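# Put the steel cup upside down on the plate

## Task

Remove the steel cup from the fixture on the robot's right side, set it upside down so its entire rim rests on the plate, then open the gripper and release it.

## Robot and tools

Robot: two Kinova Gen3 seven-joint arms, left_arm and right_arm, each carrying a Robotiq 2F-85 two-finger gripper and a wrist camera. Base positions in the scene frame: left_arm at (+0.027, +0.366, 0) m with quat_wxyz (+0.996, 0, 0, +0.088); right_arm at (-0.016, -0.271, 0) m with quat_wxyz (+0.999, 0, 0, +0.036). Joint ranges in rad: waist, upper arm roll, forearm roll and wrist roll -69.115 to 69.115; shoulder -2.250 to 2.250; elbow -2.580 to 2.580; wrist pitch -2.100 to 2.100. An elbow never fully straightens.

Frames: the scene frame has its origin on the table top midway between the arms, +x pointing out over the table, +z up, and left_arm on the +y side. The arm names do not refer to image sides. Each gripper has its own axes: +z runs out along the fingers and the pads close along y. end_effector_position is the spot between the pads when they are shut; closed fingertips reach about 19 mm past it, open ones about 6 mm. Closing pushes the tips roughly 13 mm farther from the wrist, so keep that much clearance above a surface.

The row: every moving command uses one row of 16 numbers, each in [-1, 1], always covering both arms: left_arm dx, dy, dz, rx, ry, rz, left_gripper position, speed, then the same eight for right_arm and right_gripper. dx..rz are an offset, not a pose, expressed in that gripper's own axes; 1.0 equals 0.6 m of travel or 180 degrees of turn, and rx, ry, rz form a single rotation vector. Gripper position: +1 fully open (85 mm), 0 about 41 mm, about -0.8 pads touching, -1 keeps closing until blocked. Gripper speed: -1 about 20 mm/s, 0 about 85, +1 about 150. Grip force is not settable; a full close gives roughly 190 to 235 N per pad, a bit more on wide objects. A 0 in position or speed is a real command, so to leave a gripper alone resend its previous two numbers.

execute_actions(actions): a list of up to 15 actions, each a table of up to 15 rows; each row lasts one control step (1/30 s) and a short table repeats its final row until 15 steps (0.5 s) have passed. Offsets in every row of an action are taken from the gripper pose measured when that action began (for a call's first action, the pose last reported in a result), not from the preceding row. An empty list just returns state and images. Each step the commanded pose is clipped to within 70 mm and 16 degrees of the measured pose; the arm then stops at its last clipped pose, so far targets need further actions. If position and orientation cannot both be met, position wins.

move(target, speed, blocking): target is one 16-number row whose offsets count from the pose in the latest result that showed one. Each gripper follows a straight line, all finishing together, in 0.5 to 10 s (cut off at 10 s). speed is top path speed in m/s, 0.002 to 0.5, default 0.25; rotation is capped at twice that in rad/s. Finger numbers are sent at the start. Paths ignore obstacles and the other arm; grippers can lag, wander, or overshoot speed near full reach. Faster moves hit harder, and targets set deeper past a contact press harder. blocking=false returns after 0.5 s while motion continues; until a result shows it ended, other moves and execute_actions are refused, so use wait or stop. The extra move: line reports the ending (done, off_target, moving, held, fault) and limits: paced means the sent pose was clipped, held means a check blocked some steps (afterwards the arm may speed up sharply). Distances of each gripper from its target are given. If only one arm is named, the other finished fine.

wait(seconds): 0 to 10; lets the scene run with last commands held, ending early when a running move finishes. stop(): brakes a running move; it needs stopping distance, and fingers keep moving. zoom_image(camera, region): region [x0, y0, x1, y1] in pixels of that camera's last image, at most 504 by 504. Cameras (all 504x504): cam_head_left, cam_head_right, cam_high, cam_low, cam_left_wrist, cam_right_wrist. read_manual(section): only "licences"; moves nothing. finished_scene(scene): give the current scene number; it is final, and the cup must already be resting correctly and released.

Results: a state line left_arm: … | right_arm: … lists end_effector_position (m) and end_effector_quat_wxyz in the scene frame; printed positions may be off, more so at long reach. Hand target lines show the pose each arm is now being driven toward. A pose unreachable line means a clearance check altered or blocked that arm's command. position_measured_pct is about 50 minus 50 times the finger position, 0 when fully open; stopping short of the request below about 90 means something is held or blocking, around 90 means the pads met on nothing or something very thin.

Gripping: hold with position -1 and keep sending it. Release by sending a position wider than the object. For a gentle grip, open, then close to just under the object's width. Fingers stay put until position changes by 0.01 or more, but re-close on their own (never past the request) if the object slips or is lost. To keep an arm still, send the offset back to its desired pose in a reply's first call and zeros afterwards. The robot keeps holding its last command while you compose a reply.

Avoid: knocking anything off the table (task fails), drops, slips, slams, hard pushes, and arms striking or pressing each other. Load limits are 48 N m for waist, shoulder, upper arm roll and elbow, 30.2 N m for the three wrist joints, including held weight; reaching one halts that arm for 10 s and skips the rest of the call. Holding loads heats motors: a MOTOR HOT warning appears from 60 °C, and at 75 °C an OVER-TEMPERATURE FAULT lets the arm sag until it cools. Brief random tugs on held parts or pushes on loose objects can occur.

Each tool is called as a command line: name --argument value for each argument, lists and objects as JSON in quotes; but a table of rows of numbers goes row by row, as --pt "numbers of a row", without its own name.

## Session

execute_actions --actions '[]'

Scene clock: 0.00 s.
left_arm: end_effector_position=(+0.0287, +0.7768, +0.3276) position_measured_pct=0.0 end_effector_quat_wxyz=(+0.710, +0.377, +0.591, +0.066) | right_arm: end_effector_position=(+0.1782, +0.1963, +0.1641) position_measured_pct=0.0 end_effector_quat_wxyz=(+0.098, -0.244, +0.895, +0.359)
Joint positions: left_arm=[-2.196  1.13   0.693  1.173  0.591  2.052 -1.217] | right_arm=[-0.151  0.655 -1.076  2.213 -0.929 -0.22   2.097]
Joint velocities: left_arm=[-0.     0.001  0.     0.001  0.     0.     0.   ] | right_arm=[ 0.    -0.001  0.001 -0.    -0.     0.     0.001]
Motor temperatures (°C, as the motors report them): left_arm=[32 32 29 31 35 35 41] | right_arm=[34 30 31 31 35 41 36]
Hand target (left_arm): +0.029, +0.777, +0.328; +0.710, +0.377, +0.591, +0.066
Hand target (right_arm): +0.178, +0.196, +0.164; +0.098, -0.244, +0.895, +0.359

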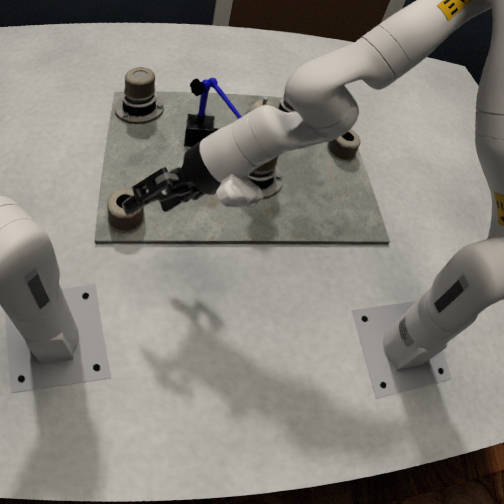

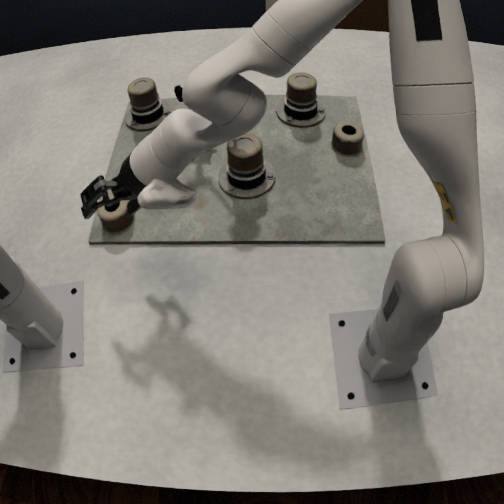

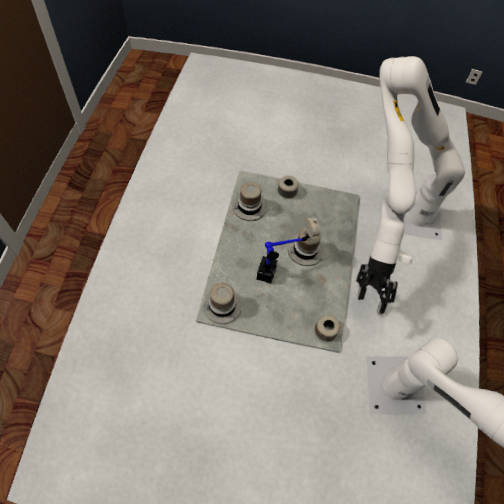

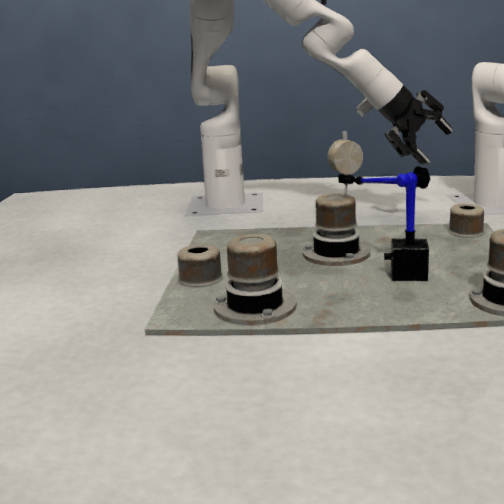

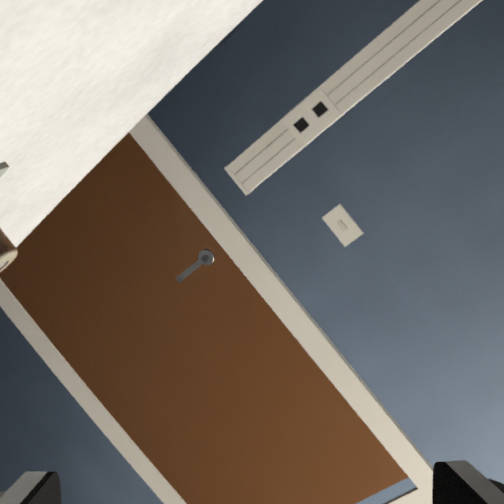

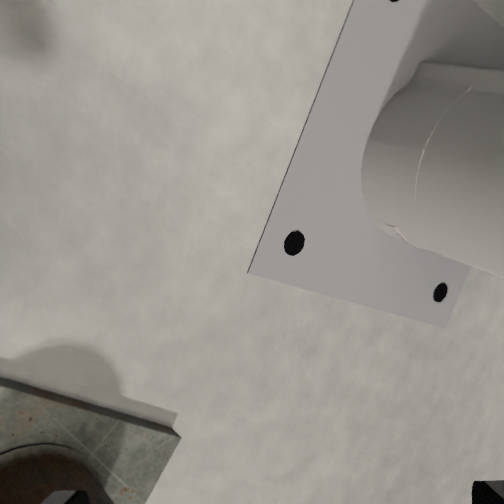

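move --target '[0,0,0,0,0,0,1,0,-0.074,-0.275,-0.504,0.126,0.22,-0.314,1,0]'

Scene clock: 6.80 s.
left_arm: end_effector_position=(+0.0287, +0.7768, +0.3276) position_measured_pct=0.0 end_effector_quat_wxyz=(+0.710, +0.377, +0.591, +0.066) | right_arm: end_effector_position=(+0.3007, -0.0971, +0.3005) position_measured_pct=0.0 end_effector_quat_wxyz=(-0.003, +0.708, -0.706, -0.000)
Joint positions: left_arm=[-2.196  1.13   0.693  1.173  0.591  2.052 -1.217] | right_arm=[-0.146  0.156 -0.411  1.712  0.063  1.282  2.503]
Joint velocities: left_arm=[-0.001  0.     0.    -0.     0.    -0.001  0.   ] | right_arm=[ 0.    -0.002  0.002 -0.    -0.    -0.001  0.001]
Motor temperatures (°C, as the motors report them): left_arm=[32 32 29 31 35 35 41] | right_arm=[34 31 31 31 35 41 36]
Hand target (left_arm): +0.029, +0.777, +0.328; +0.710, +0.377, +0.591, +0.066
Hand target (right_arm): +0.301, -0.097, +0.301; -0.003, +0.708, -0.706, -0.000
Off the commanded pose (left_arm): 0.000 m, 0 deg.
Off the commanded pose (right_arm): 0.002 m, 0 deg.
move: done

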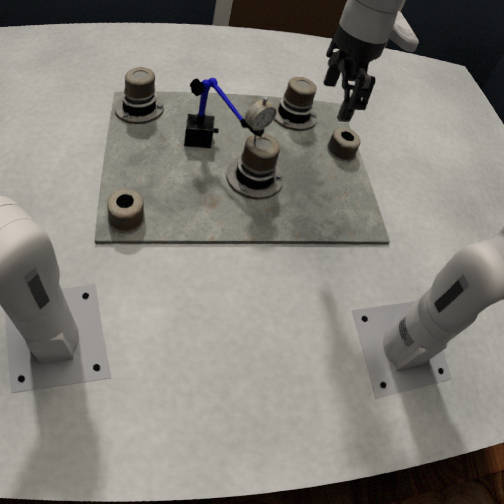

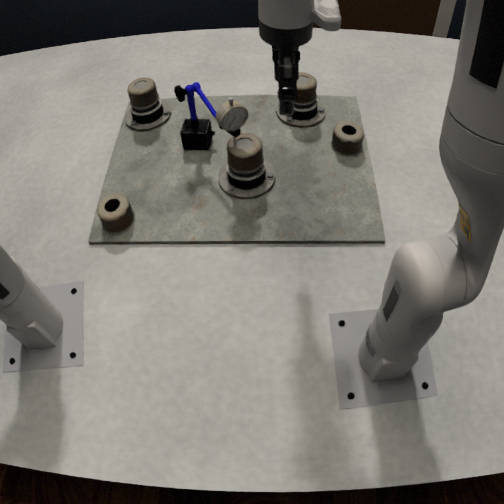

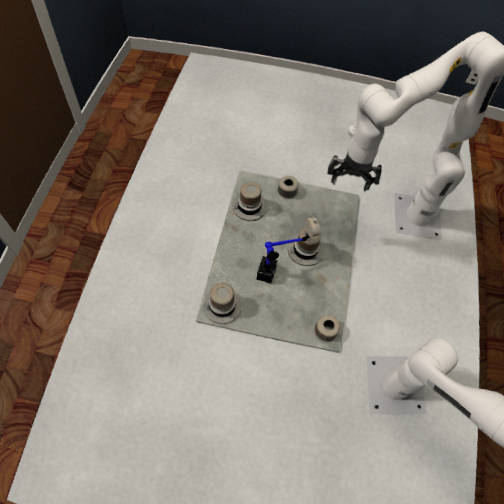

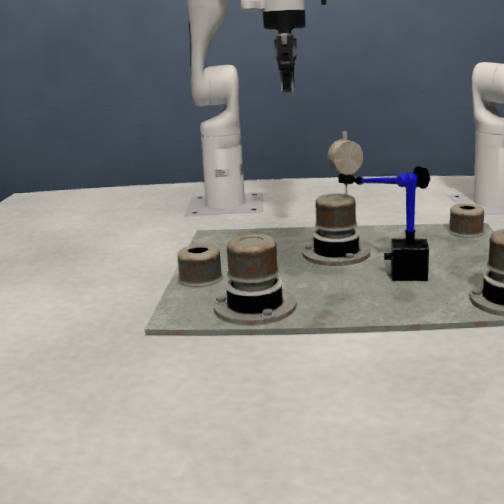

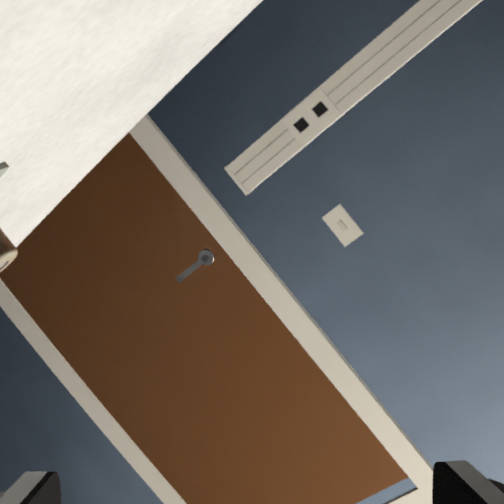

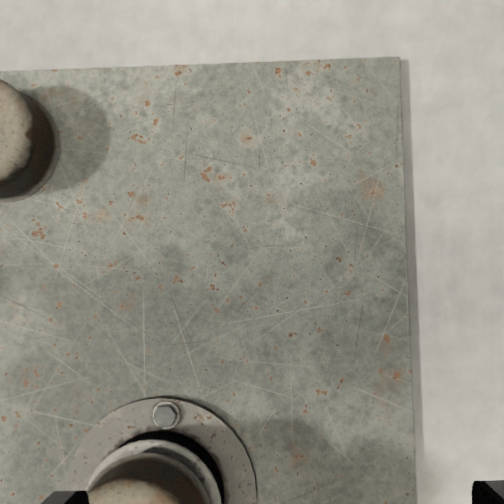

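move --target '[0,0,0,0,0,0,1,0,0.086,-0.488,0.245,0,0,0,1,0]' --speed 0.3

Scene clock: 8.83 s.
left_arm: end_effector_position=(+0.0287, +0.7768, +0.3276) position_measured_pct=0.0 end_effector_quat_wxyz=(+0.710, +0.377, +0.591, +0.066) | right_arm: end_effector_position=(+0.5947, -0.1471, +0.1548) position_measured_pct=0.0 end_effector_quat_wxyz=(-0.003, +0.708, -0.706, +0.000)
Joint positions: left_arm=[-2.196  1.13   0.693  1.173  0.591  2.052 -1.217] | right_arm=[-0.052  0.876 -0.272  0.994  0.214  1.29   2.785]
Joint velocities: left_arm=[-0.  0.  0. -0.  0. -0. -0.] | right_arm=[-0.001  0.005  0.001 -0.001 -0.    -0.     0.   ]
Motor temperatures (°C, as the motors report them): left_arm=[32 32 29 31 35 35 41] | right_arm=[34 31 31 31 35 41 36]
Hand target (left_arm): +0.029, +0.777, +0.328; +0.710, +0.377, +0.591, +0.066
Hand target (right_arm): +0.595, -0.147, +0.154; -0.003, +0.708, -0.706, +0.000
Off the commanded pose (left_arm): 0.000 m, 0 deg.
Off the commanded pose (right_arm): 0.001 m, 0 deg.
move: done

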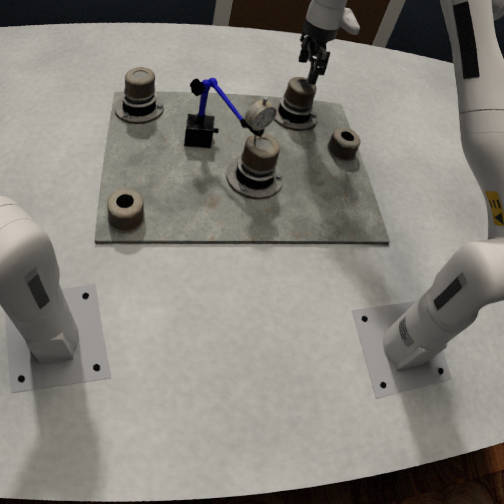

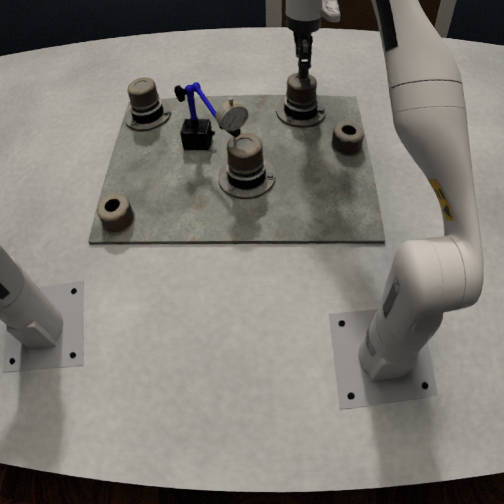

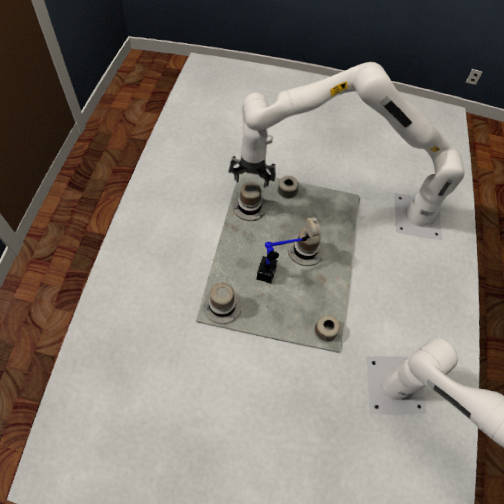

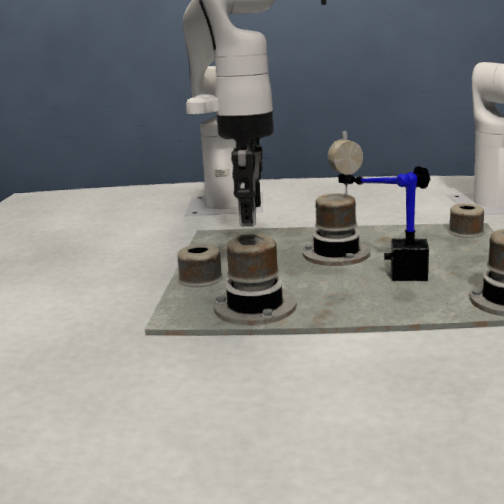

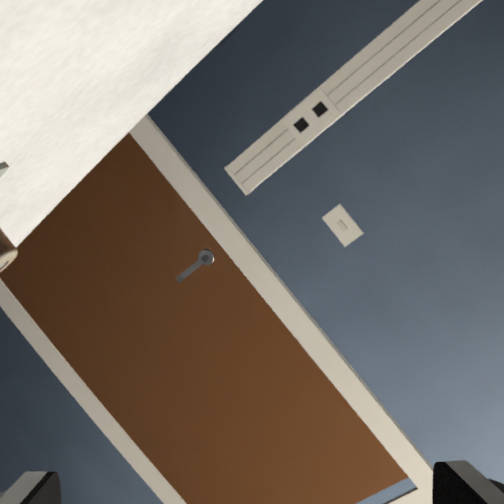

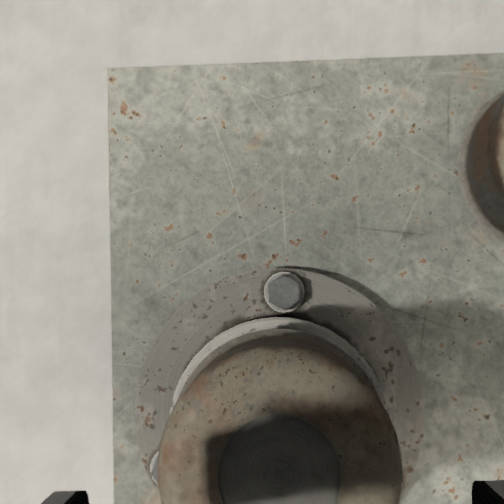

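Centred.

move --target '[0,0,0,0,0,0,1,0,0,0,0.105,0,0,0,1,0]' --speed 0.12

move --target '[0,0,0,0,0,0,1,0,0,0,0,0,0,0,-1,-0.5]'

move --target '[0,0,0,0,0,0,1,0,0,0,-0.13,0,0,0,-1,-0.5]' --speed 0.07

Scene clock: 10.27 s.
left_arm: end_effector_position=(+0.0287, +0.7768, +0.3276) position_measured_pct=0.0 end_effector_quat_wxyz=(+0.710, +0.377, +0.591, +0.066) | right_arm: end_effector_position=(+0.5950, -0.1472, +0.0918) position_measured_pct=0.0 end_effector_quat_wxyz=(-0.003, +0.708, -0.706, +0.000)
Joint positions: left_arm=[-2.196  1.13   0.693  1.173  0.591  2.052 -1.217] | right_arm=[-0.05   0.939 -0.265  1.076  0.231  1.148  2.768]
Joint velocities: left_arm=[-0.  0. -0.  0.  0.  0.  0.] | right_arm=[ 0.001  0.002 -0.    -0.    -0.     0.     0.   ]
Motor temperatures (°C, as the motors report them): left_arm=[32 32 29 31 35 35 41] | right_arm=[34 31 31 31 35 41 36]
Hand target (left_arm): +0.029, +0.777, +0.328; +0.710, +0.377, +0.591, +0.066
Hand target (right_arm): +0.595, -0.147, +0.092; -0.003, +0.708, -0.706, +0.000
Off the commanded pose (left_arm): 0.000 m, 0 deg.
Off the commanded pose (right_arm): 0.000 m, 0 deg.
move: done

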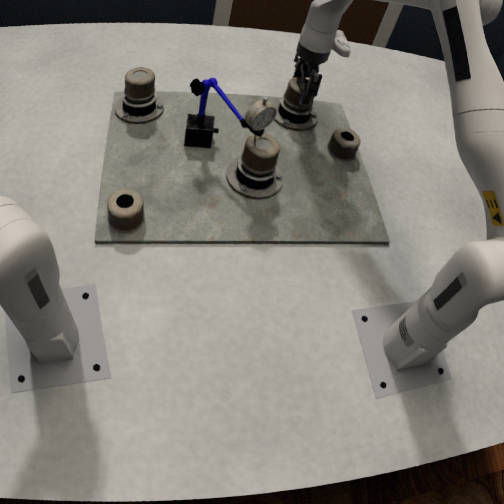

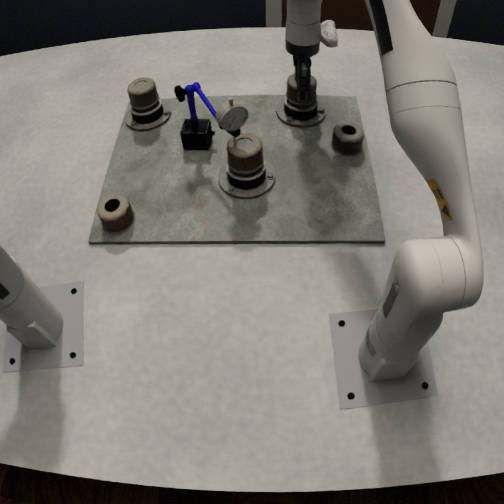

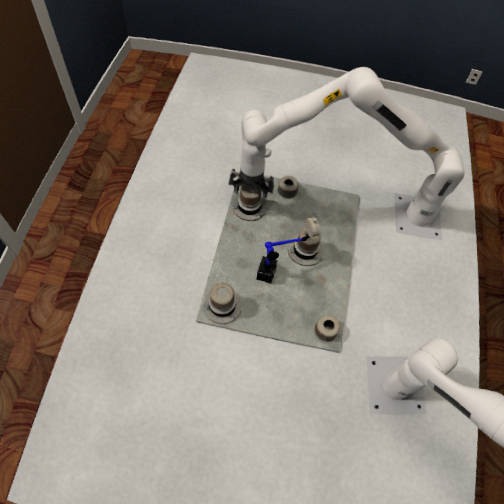

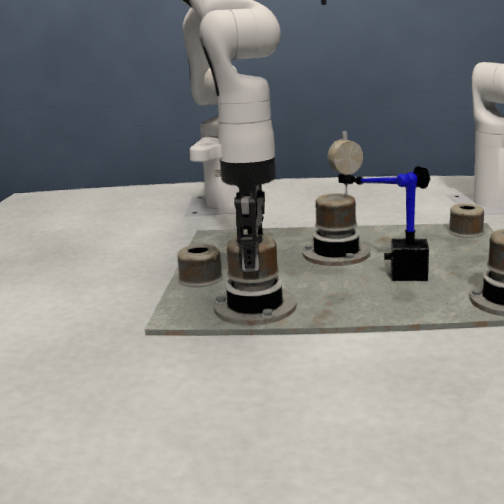

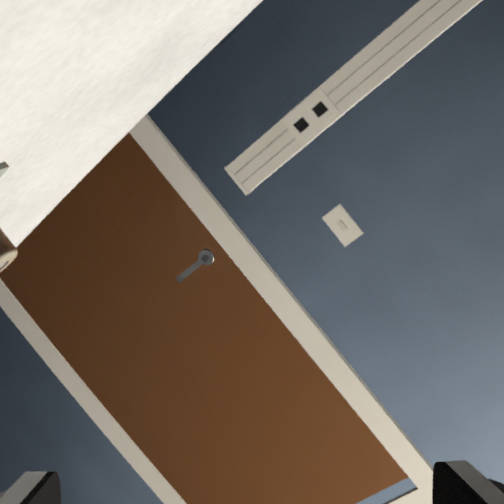

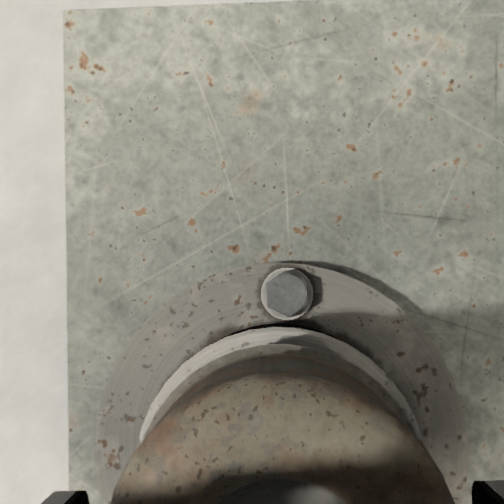

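Scene clock: 11.00 s.
left_arm: end_effector_position=(+0.0287, +0.7768, +0.3276) position_measured_pct=0.0 end_effector_quat_wxyz=(+0.710, +0.377, +0.591, +0.066) | right_arm: end_effector_position=(+0.5949, -0.1471, +0.0927) position_measured_pct=21.4 end_effector_quat_wxyz=(-0.003, +0.708, -0.706, +0.000)
Joint positions: left_arm=[-2.196  1.13   0.693  1.173  0.591  2.052 -1.217] | right_arm=[-0.05   0.938 -0.265  1.076  0.231  1.149  2.769]
Joint velocities: left_arm=[-0.     0.    -0.    -0.    -0.     0.002  0.   ] | right_arm=[ 0.001  0.001  0.    -0.    -0.    -0.     0.001]
Motor temperatures (°C, as the motors report them): left_arm=[32 32 29 31 35 35 41] | right_arm=[34 31 31 31 35 41 36]
Hand target (left_arm): +0.029, +0.777, +0.328; +0.710, +0.377, +0.591, +0.066
Hand target (right_arm): +0.595, -0.147, +0.092; -0.003, +0.708, -0.706, +0.000
Off the commanded pose (left_arm): 0.000 m, 0 deg.
Off the commanded pose (right_arm): 0.001 m, 0 deg.
move: done

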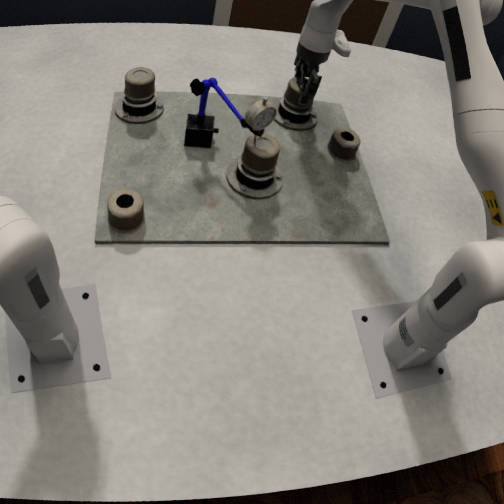

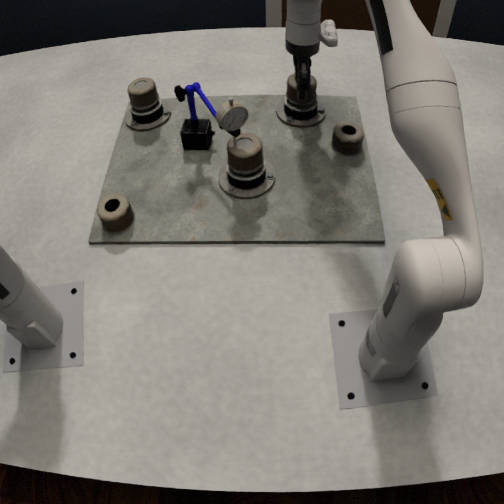

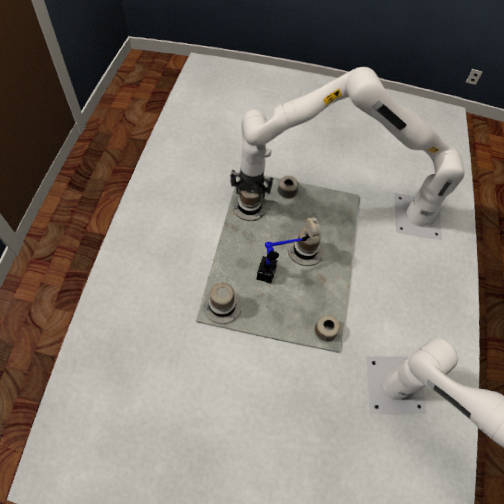

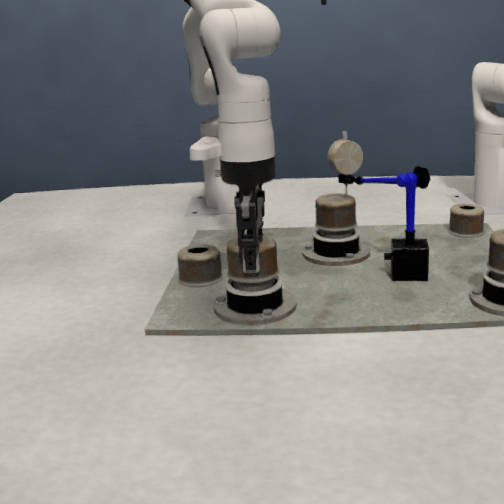

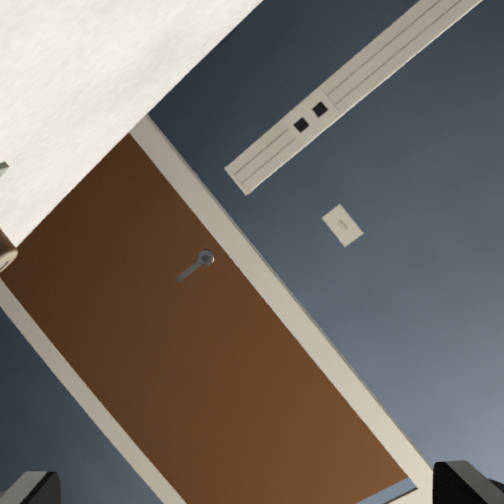

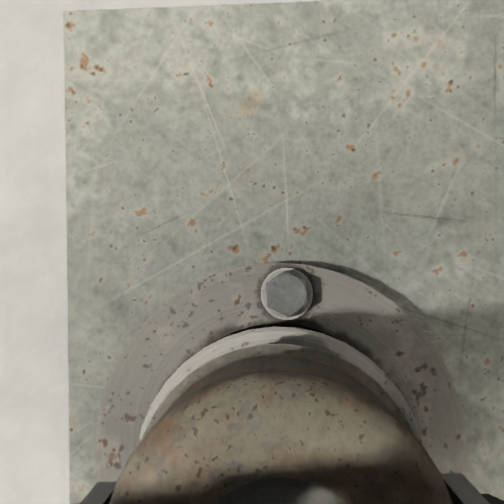

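Scene clock: 12.40 s.
left_arm: end_effector_position=(+0.0287, +0.7768, +0.3276) position_measured_pct=0.0 end_effector_quat_wxyz=(+0.710, +0.377, +0.591, +0.066) | right_arm: end_effector_position=(+0.5945, -0.1471, +0.1708) position_measured_pct=21.4 end_effector_quat_wxyz=(-0.003, +0.708, -0.706, +0.000)
Joint positions: left_arm=[-2.196  1.13   0.693  1.173  0.591  2.052 -1.217] | right_arm=[-0.054  0.863 -0.274  0.969  0.21   1.328  2.789]
Joint velocities: left_arm=[ 0.     0.001  0.    -0.001 -0.001 -0.    -0.   ] | right_arm=[ 0.001  0.001 -0.     0.     0.    -0.002 -0.002]
Motor temperatures (°C, as the motors report them): left_arm=[32 32 29 31 35 35 41] | right_arm=[34 31 31 31 35 41 36]
Hand target (left_arm): +0.029, +0.777, +0.328; +0.710, +0.377, +0.591, +0.066
Hand target (right_arm): +0.595, -0.147, +0.171; -0.003, +0.708, -0.706, +0.000
Off the commanded pose (left_arm): 0.000 m, 0 deg.
Off the commanded pose (right_arm): 0.000 m, 0 deg.
move: done

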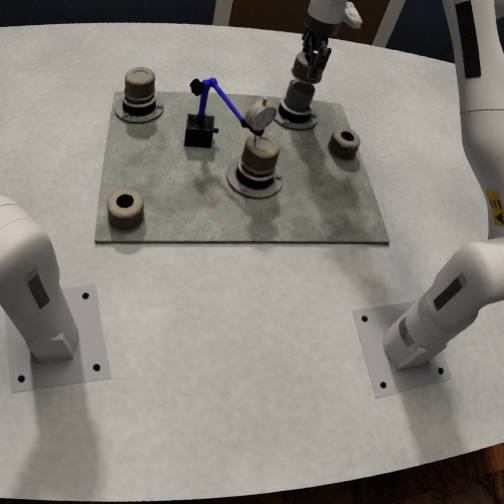

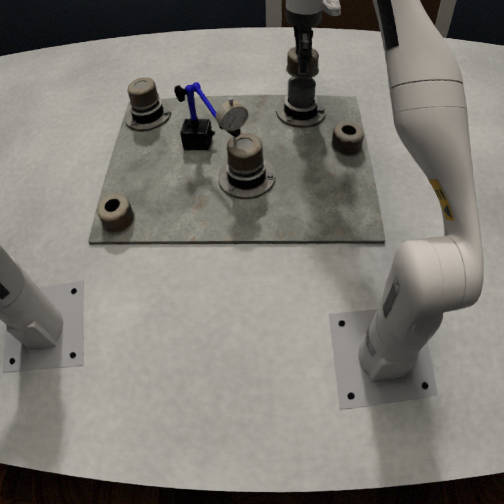

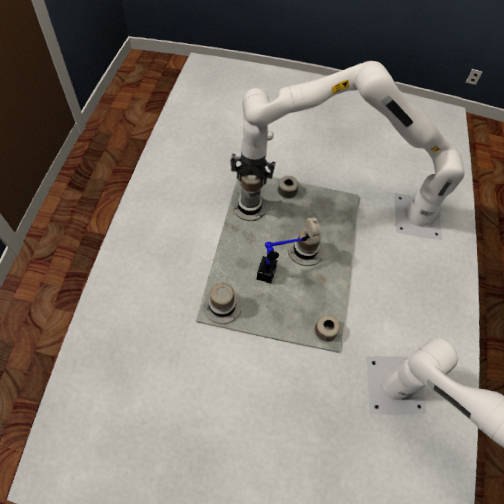

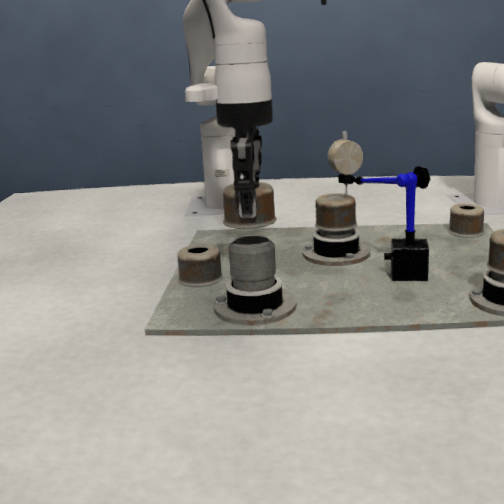

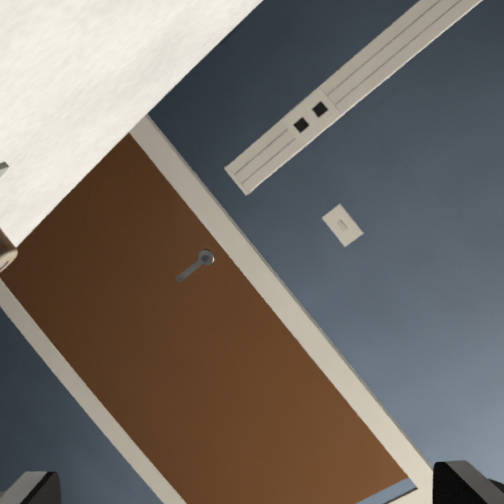

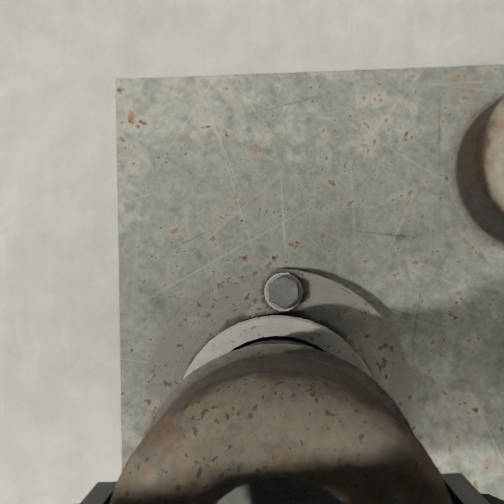

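move --target '[0,0,0,0,0,0,1,0,0.04,0.39,0.09,0,0,0,-1,-0.5]'

move --target '[0,0,0,0,0,0,1,0,0,0,0.117,0,0,0,-1,-0.5]' --speed 0.12

move --target '[0,0,0,0,0,0,1,0,0,0,0.014,0,0,0,-1,-0.5]' --speed 0.02

Scene clock: 14.47 s.
left_arm: end_effector_position=(+0.0287, +0.7768, +0.3276) position_measured_pct=0.0 end_effector_quat_wxyz=(+0.710, +0.377, +0.591, +0.066) | right_arm: end_effector_position=(+0.3608, -0.1727, +0.1153) position_measured_pct=21.4 end_effector_quat_wxyz=(-0.003, +0.708, -0.707, +0.000)
Joint positions: left_arm=[-2.196  1.13   0.693  1.173  0.591  2.052 -1.217] | right_arm=[-0.011  0.463 -0.318  1.974  0.208  0.731  2.619]
Joint velocities: left_arm=[ 0.001 -0.    -0.     0.    -0.     0.001 -0.   ] | right_arm=[-0.    -0.011 -0.003  0.002  0.001  0.    -0.003]
Motor temperatures (°C, as the motors report them): left_arm=[32 32 29 31 35 35 41] | right_arm=[34 31 31 31 35 41 36]
Hand target (left_arm): +0.029, +0.777, +0.328; +0.710, +0.377, +0.591, +0.066
Hand target (right_arm): +0.361, -0.173, +0.116; -0.003, +0.708, -0.707, +0.001
Off the commanded pose (left_arm): 0.000 m, 0 deg.
Off the commanded pose (right_arm): 0.001 m, 0 deg.
move: done

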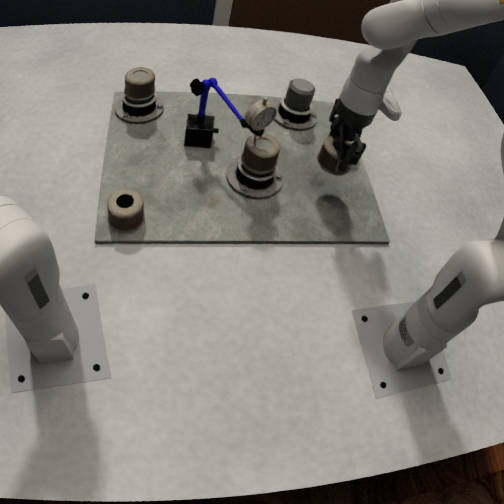

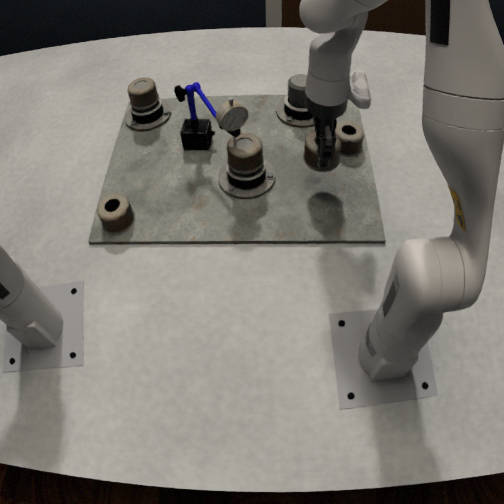

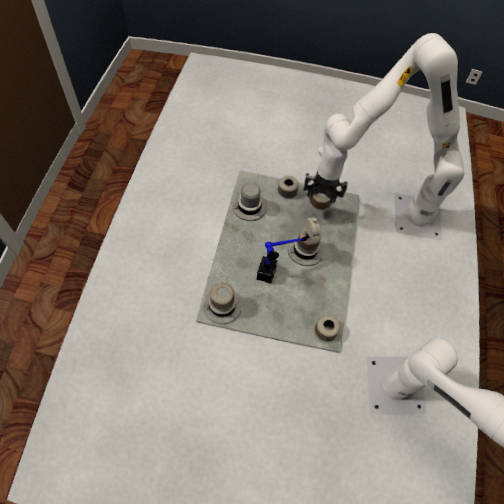

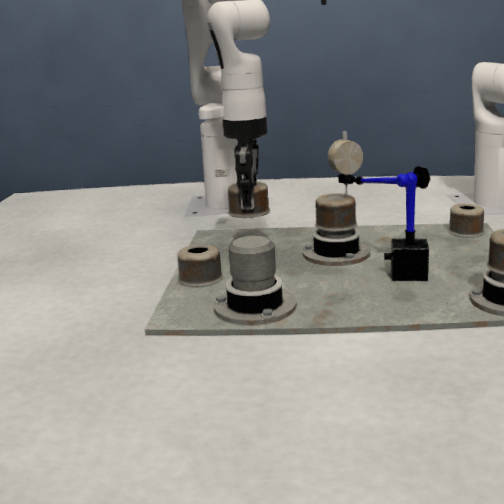

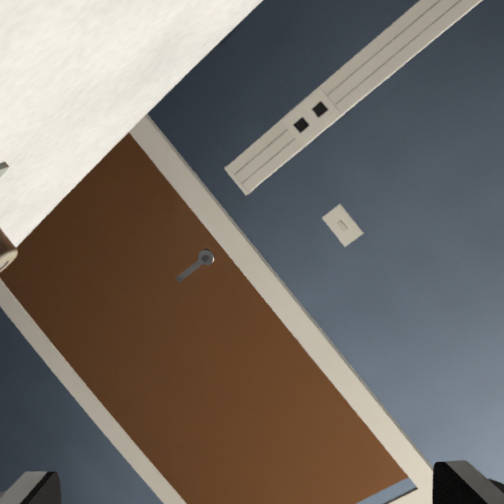

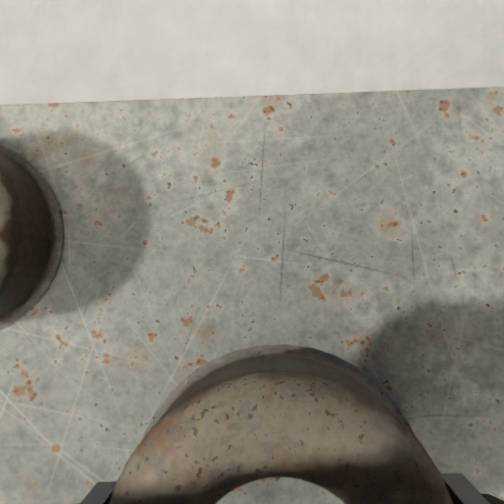

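Scene clock: 15.37 s.
left_arm: end_effector_position=(+0.0287, +0.7768, +0.3276) position_measured_pct=0.0 end_effector_quat_wxyz=(+0.710, +0.377, +0.591, +0.066) | right_arm: end_effector_position=(+0.3614, -0.1730, +0.0454) position_measured_pct=21.4 end_effector_quat_wxyz=(-0.003, +0.707, -0.707, +0.001)
Joint positions: left_arm=[-2.196  1.13   0.693  1.173  0.591  2.052 -1.217] | right_arm=[-0.062  0.609 -0.255  2.037  0.29   0.523  2.545]
Joint velocities: left_arm=[-0.001 -0.001  0.     0.001  0.    -0.001 -0.   ] | right_arm=[-0.003  0.008 -0.002  0.     0.001  0.    -0.001]
Motor temperatures (°C, as the motors report them): left_arm=[32 32 29 31 35 35 41] | right_arm=[34 31 31 31 35 41 36]
Hand target (left_arm): +0.029, +0.777, +0.328; +0.710, +0.377, +0.591, +0.066
Hand target (right_arm): +0.361, -0.173, +0.045; -0.003, +0.707, -0.707, +0.000
Off the commanded pose (left_arm): 0.000 m, 0 deg.
Off the commanded pose (right_arm): 0.001 m, 0 deg.
move: done

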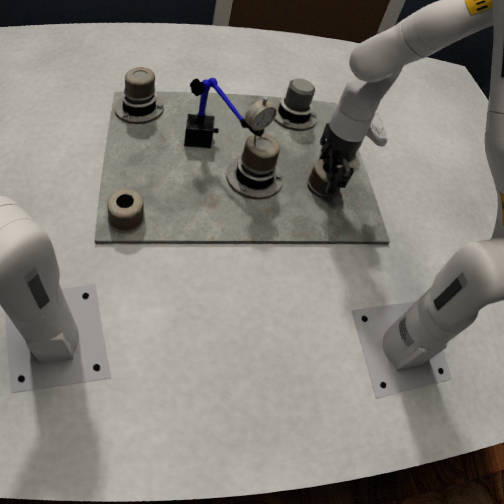

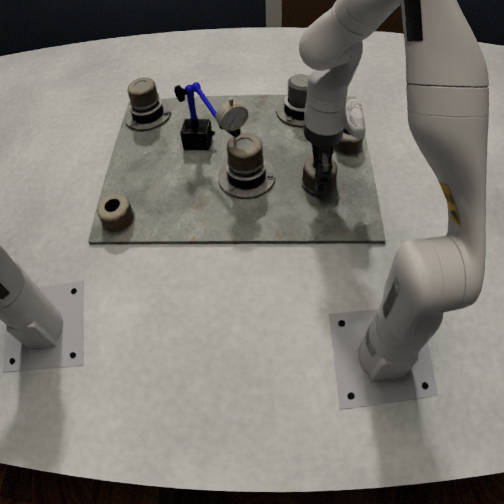

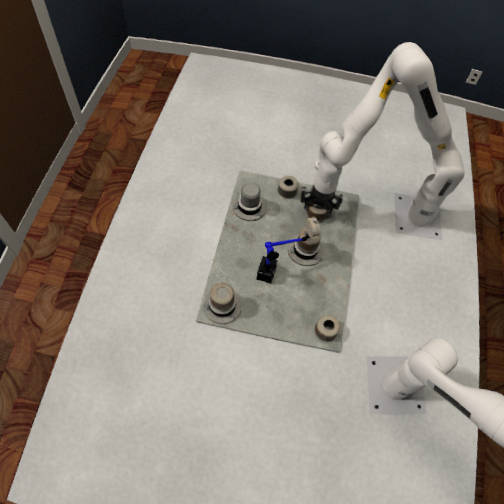

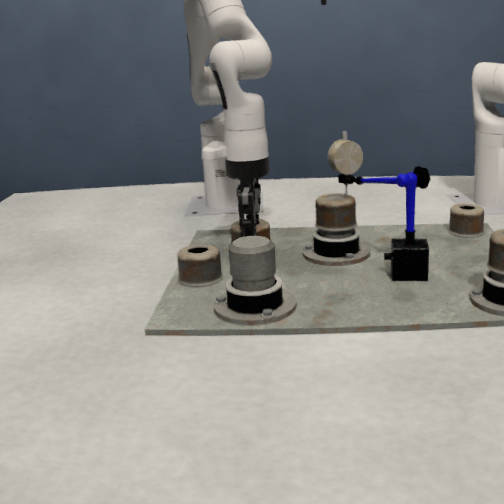

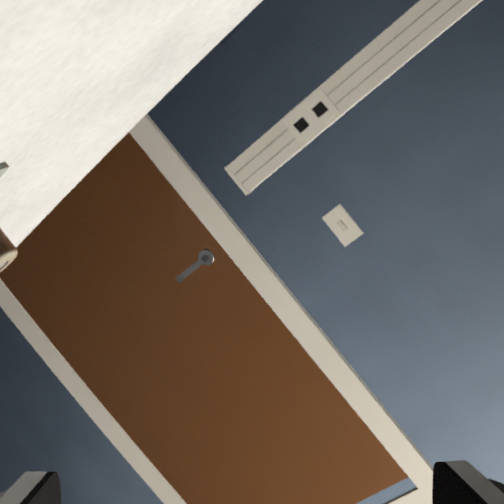

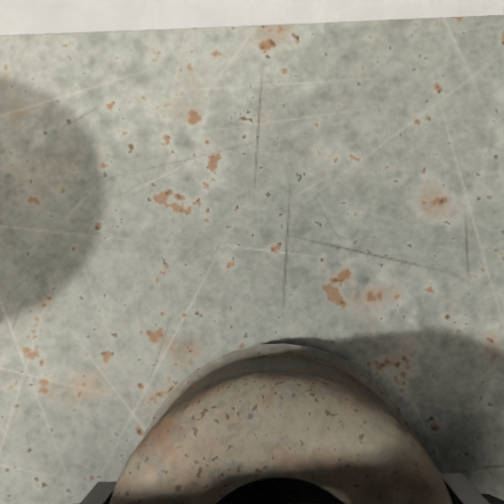

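Scene clock: 16.07 s.
left_arm: end_effector_position=(+0.0287, +0.7768, +0.3276) position_measured_pct=0.0 end_effector_quat_wxyz=(+0.710, +0.377, +0.591, +0.066) | right_arm: end_effector_position=(+0.3614, -0.1730, +0.0391) position_measured_pct=21.4 end_effector_quat_wxyz=(-0.003, +0.707, -0.707, +0.002)
Joint positions: left_arm=[-2.196  1.13   0.693  1.173  0.591  2.052 -1.217] | right_arm=[-0.07   0.622 -0.245  2.043  0.299  0.502  2.537]
Joint velocities: left_arm=[ 0.001 -0.001  0.     0.     0.    -0.001  0.   ] | right_arm=[-0.001 -0.001  0.001  0.     0.     0.    -0.   ]
Motor temperatures (°C, as the motors report them): left_arm=[32 32 29 31 35 35 41] | right_arm=[34 31 31 31 35 41 36]
Hand target (left_arm): +0.029, +0.777, +0.328; +0.710, +0.377, +0.591, +0.066
Hand target (right_arm): +0.361, -0.173, +0.037; -0.003, +0.707, -0.707, +0.001
Off the commanded pose (left_arm): 0.000 m, 0 deg.
Off the commanded pose (right_arm): 0.002 m, 0 deg.
move: done

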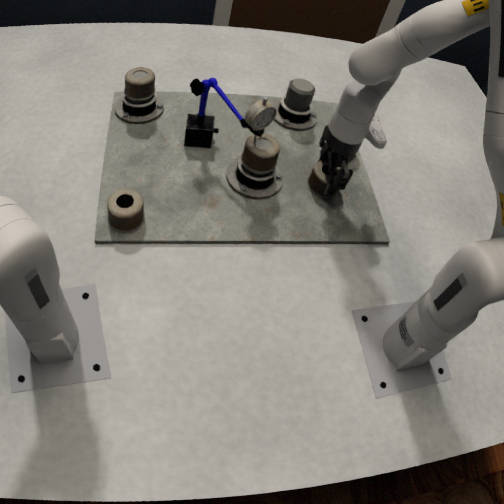

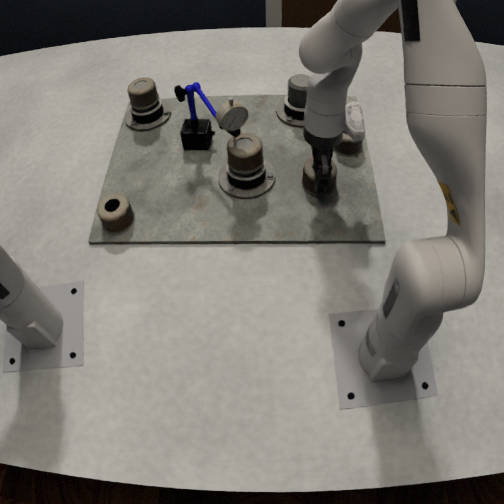

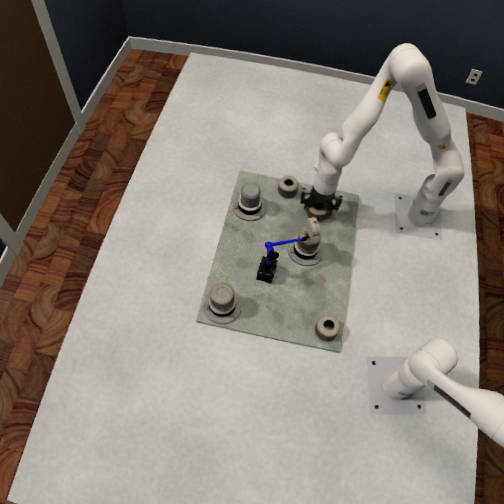

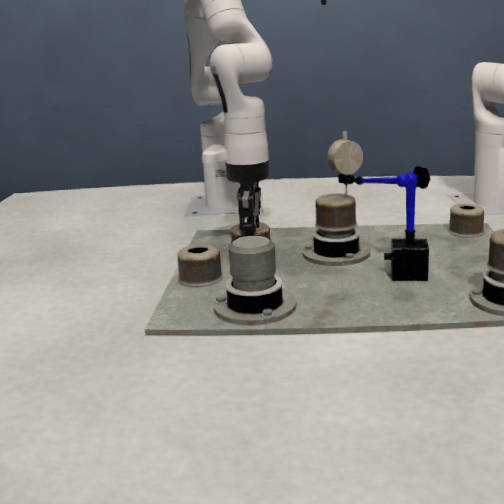

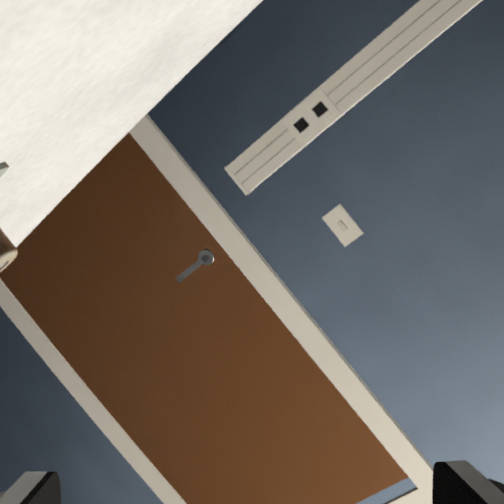

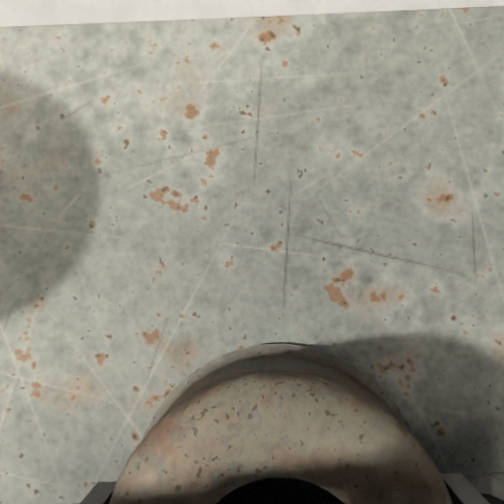

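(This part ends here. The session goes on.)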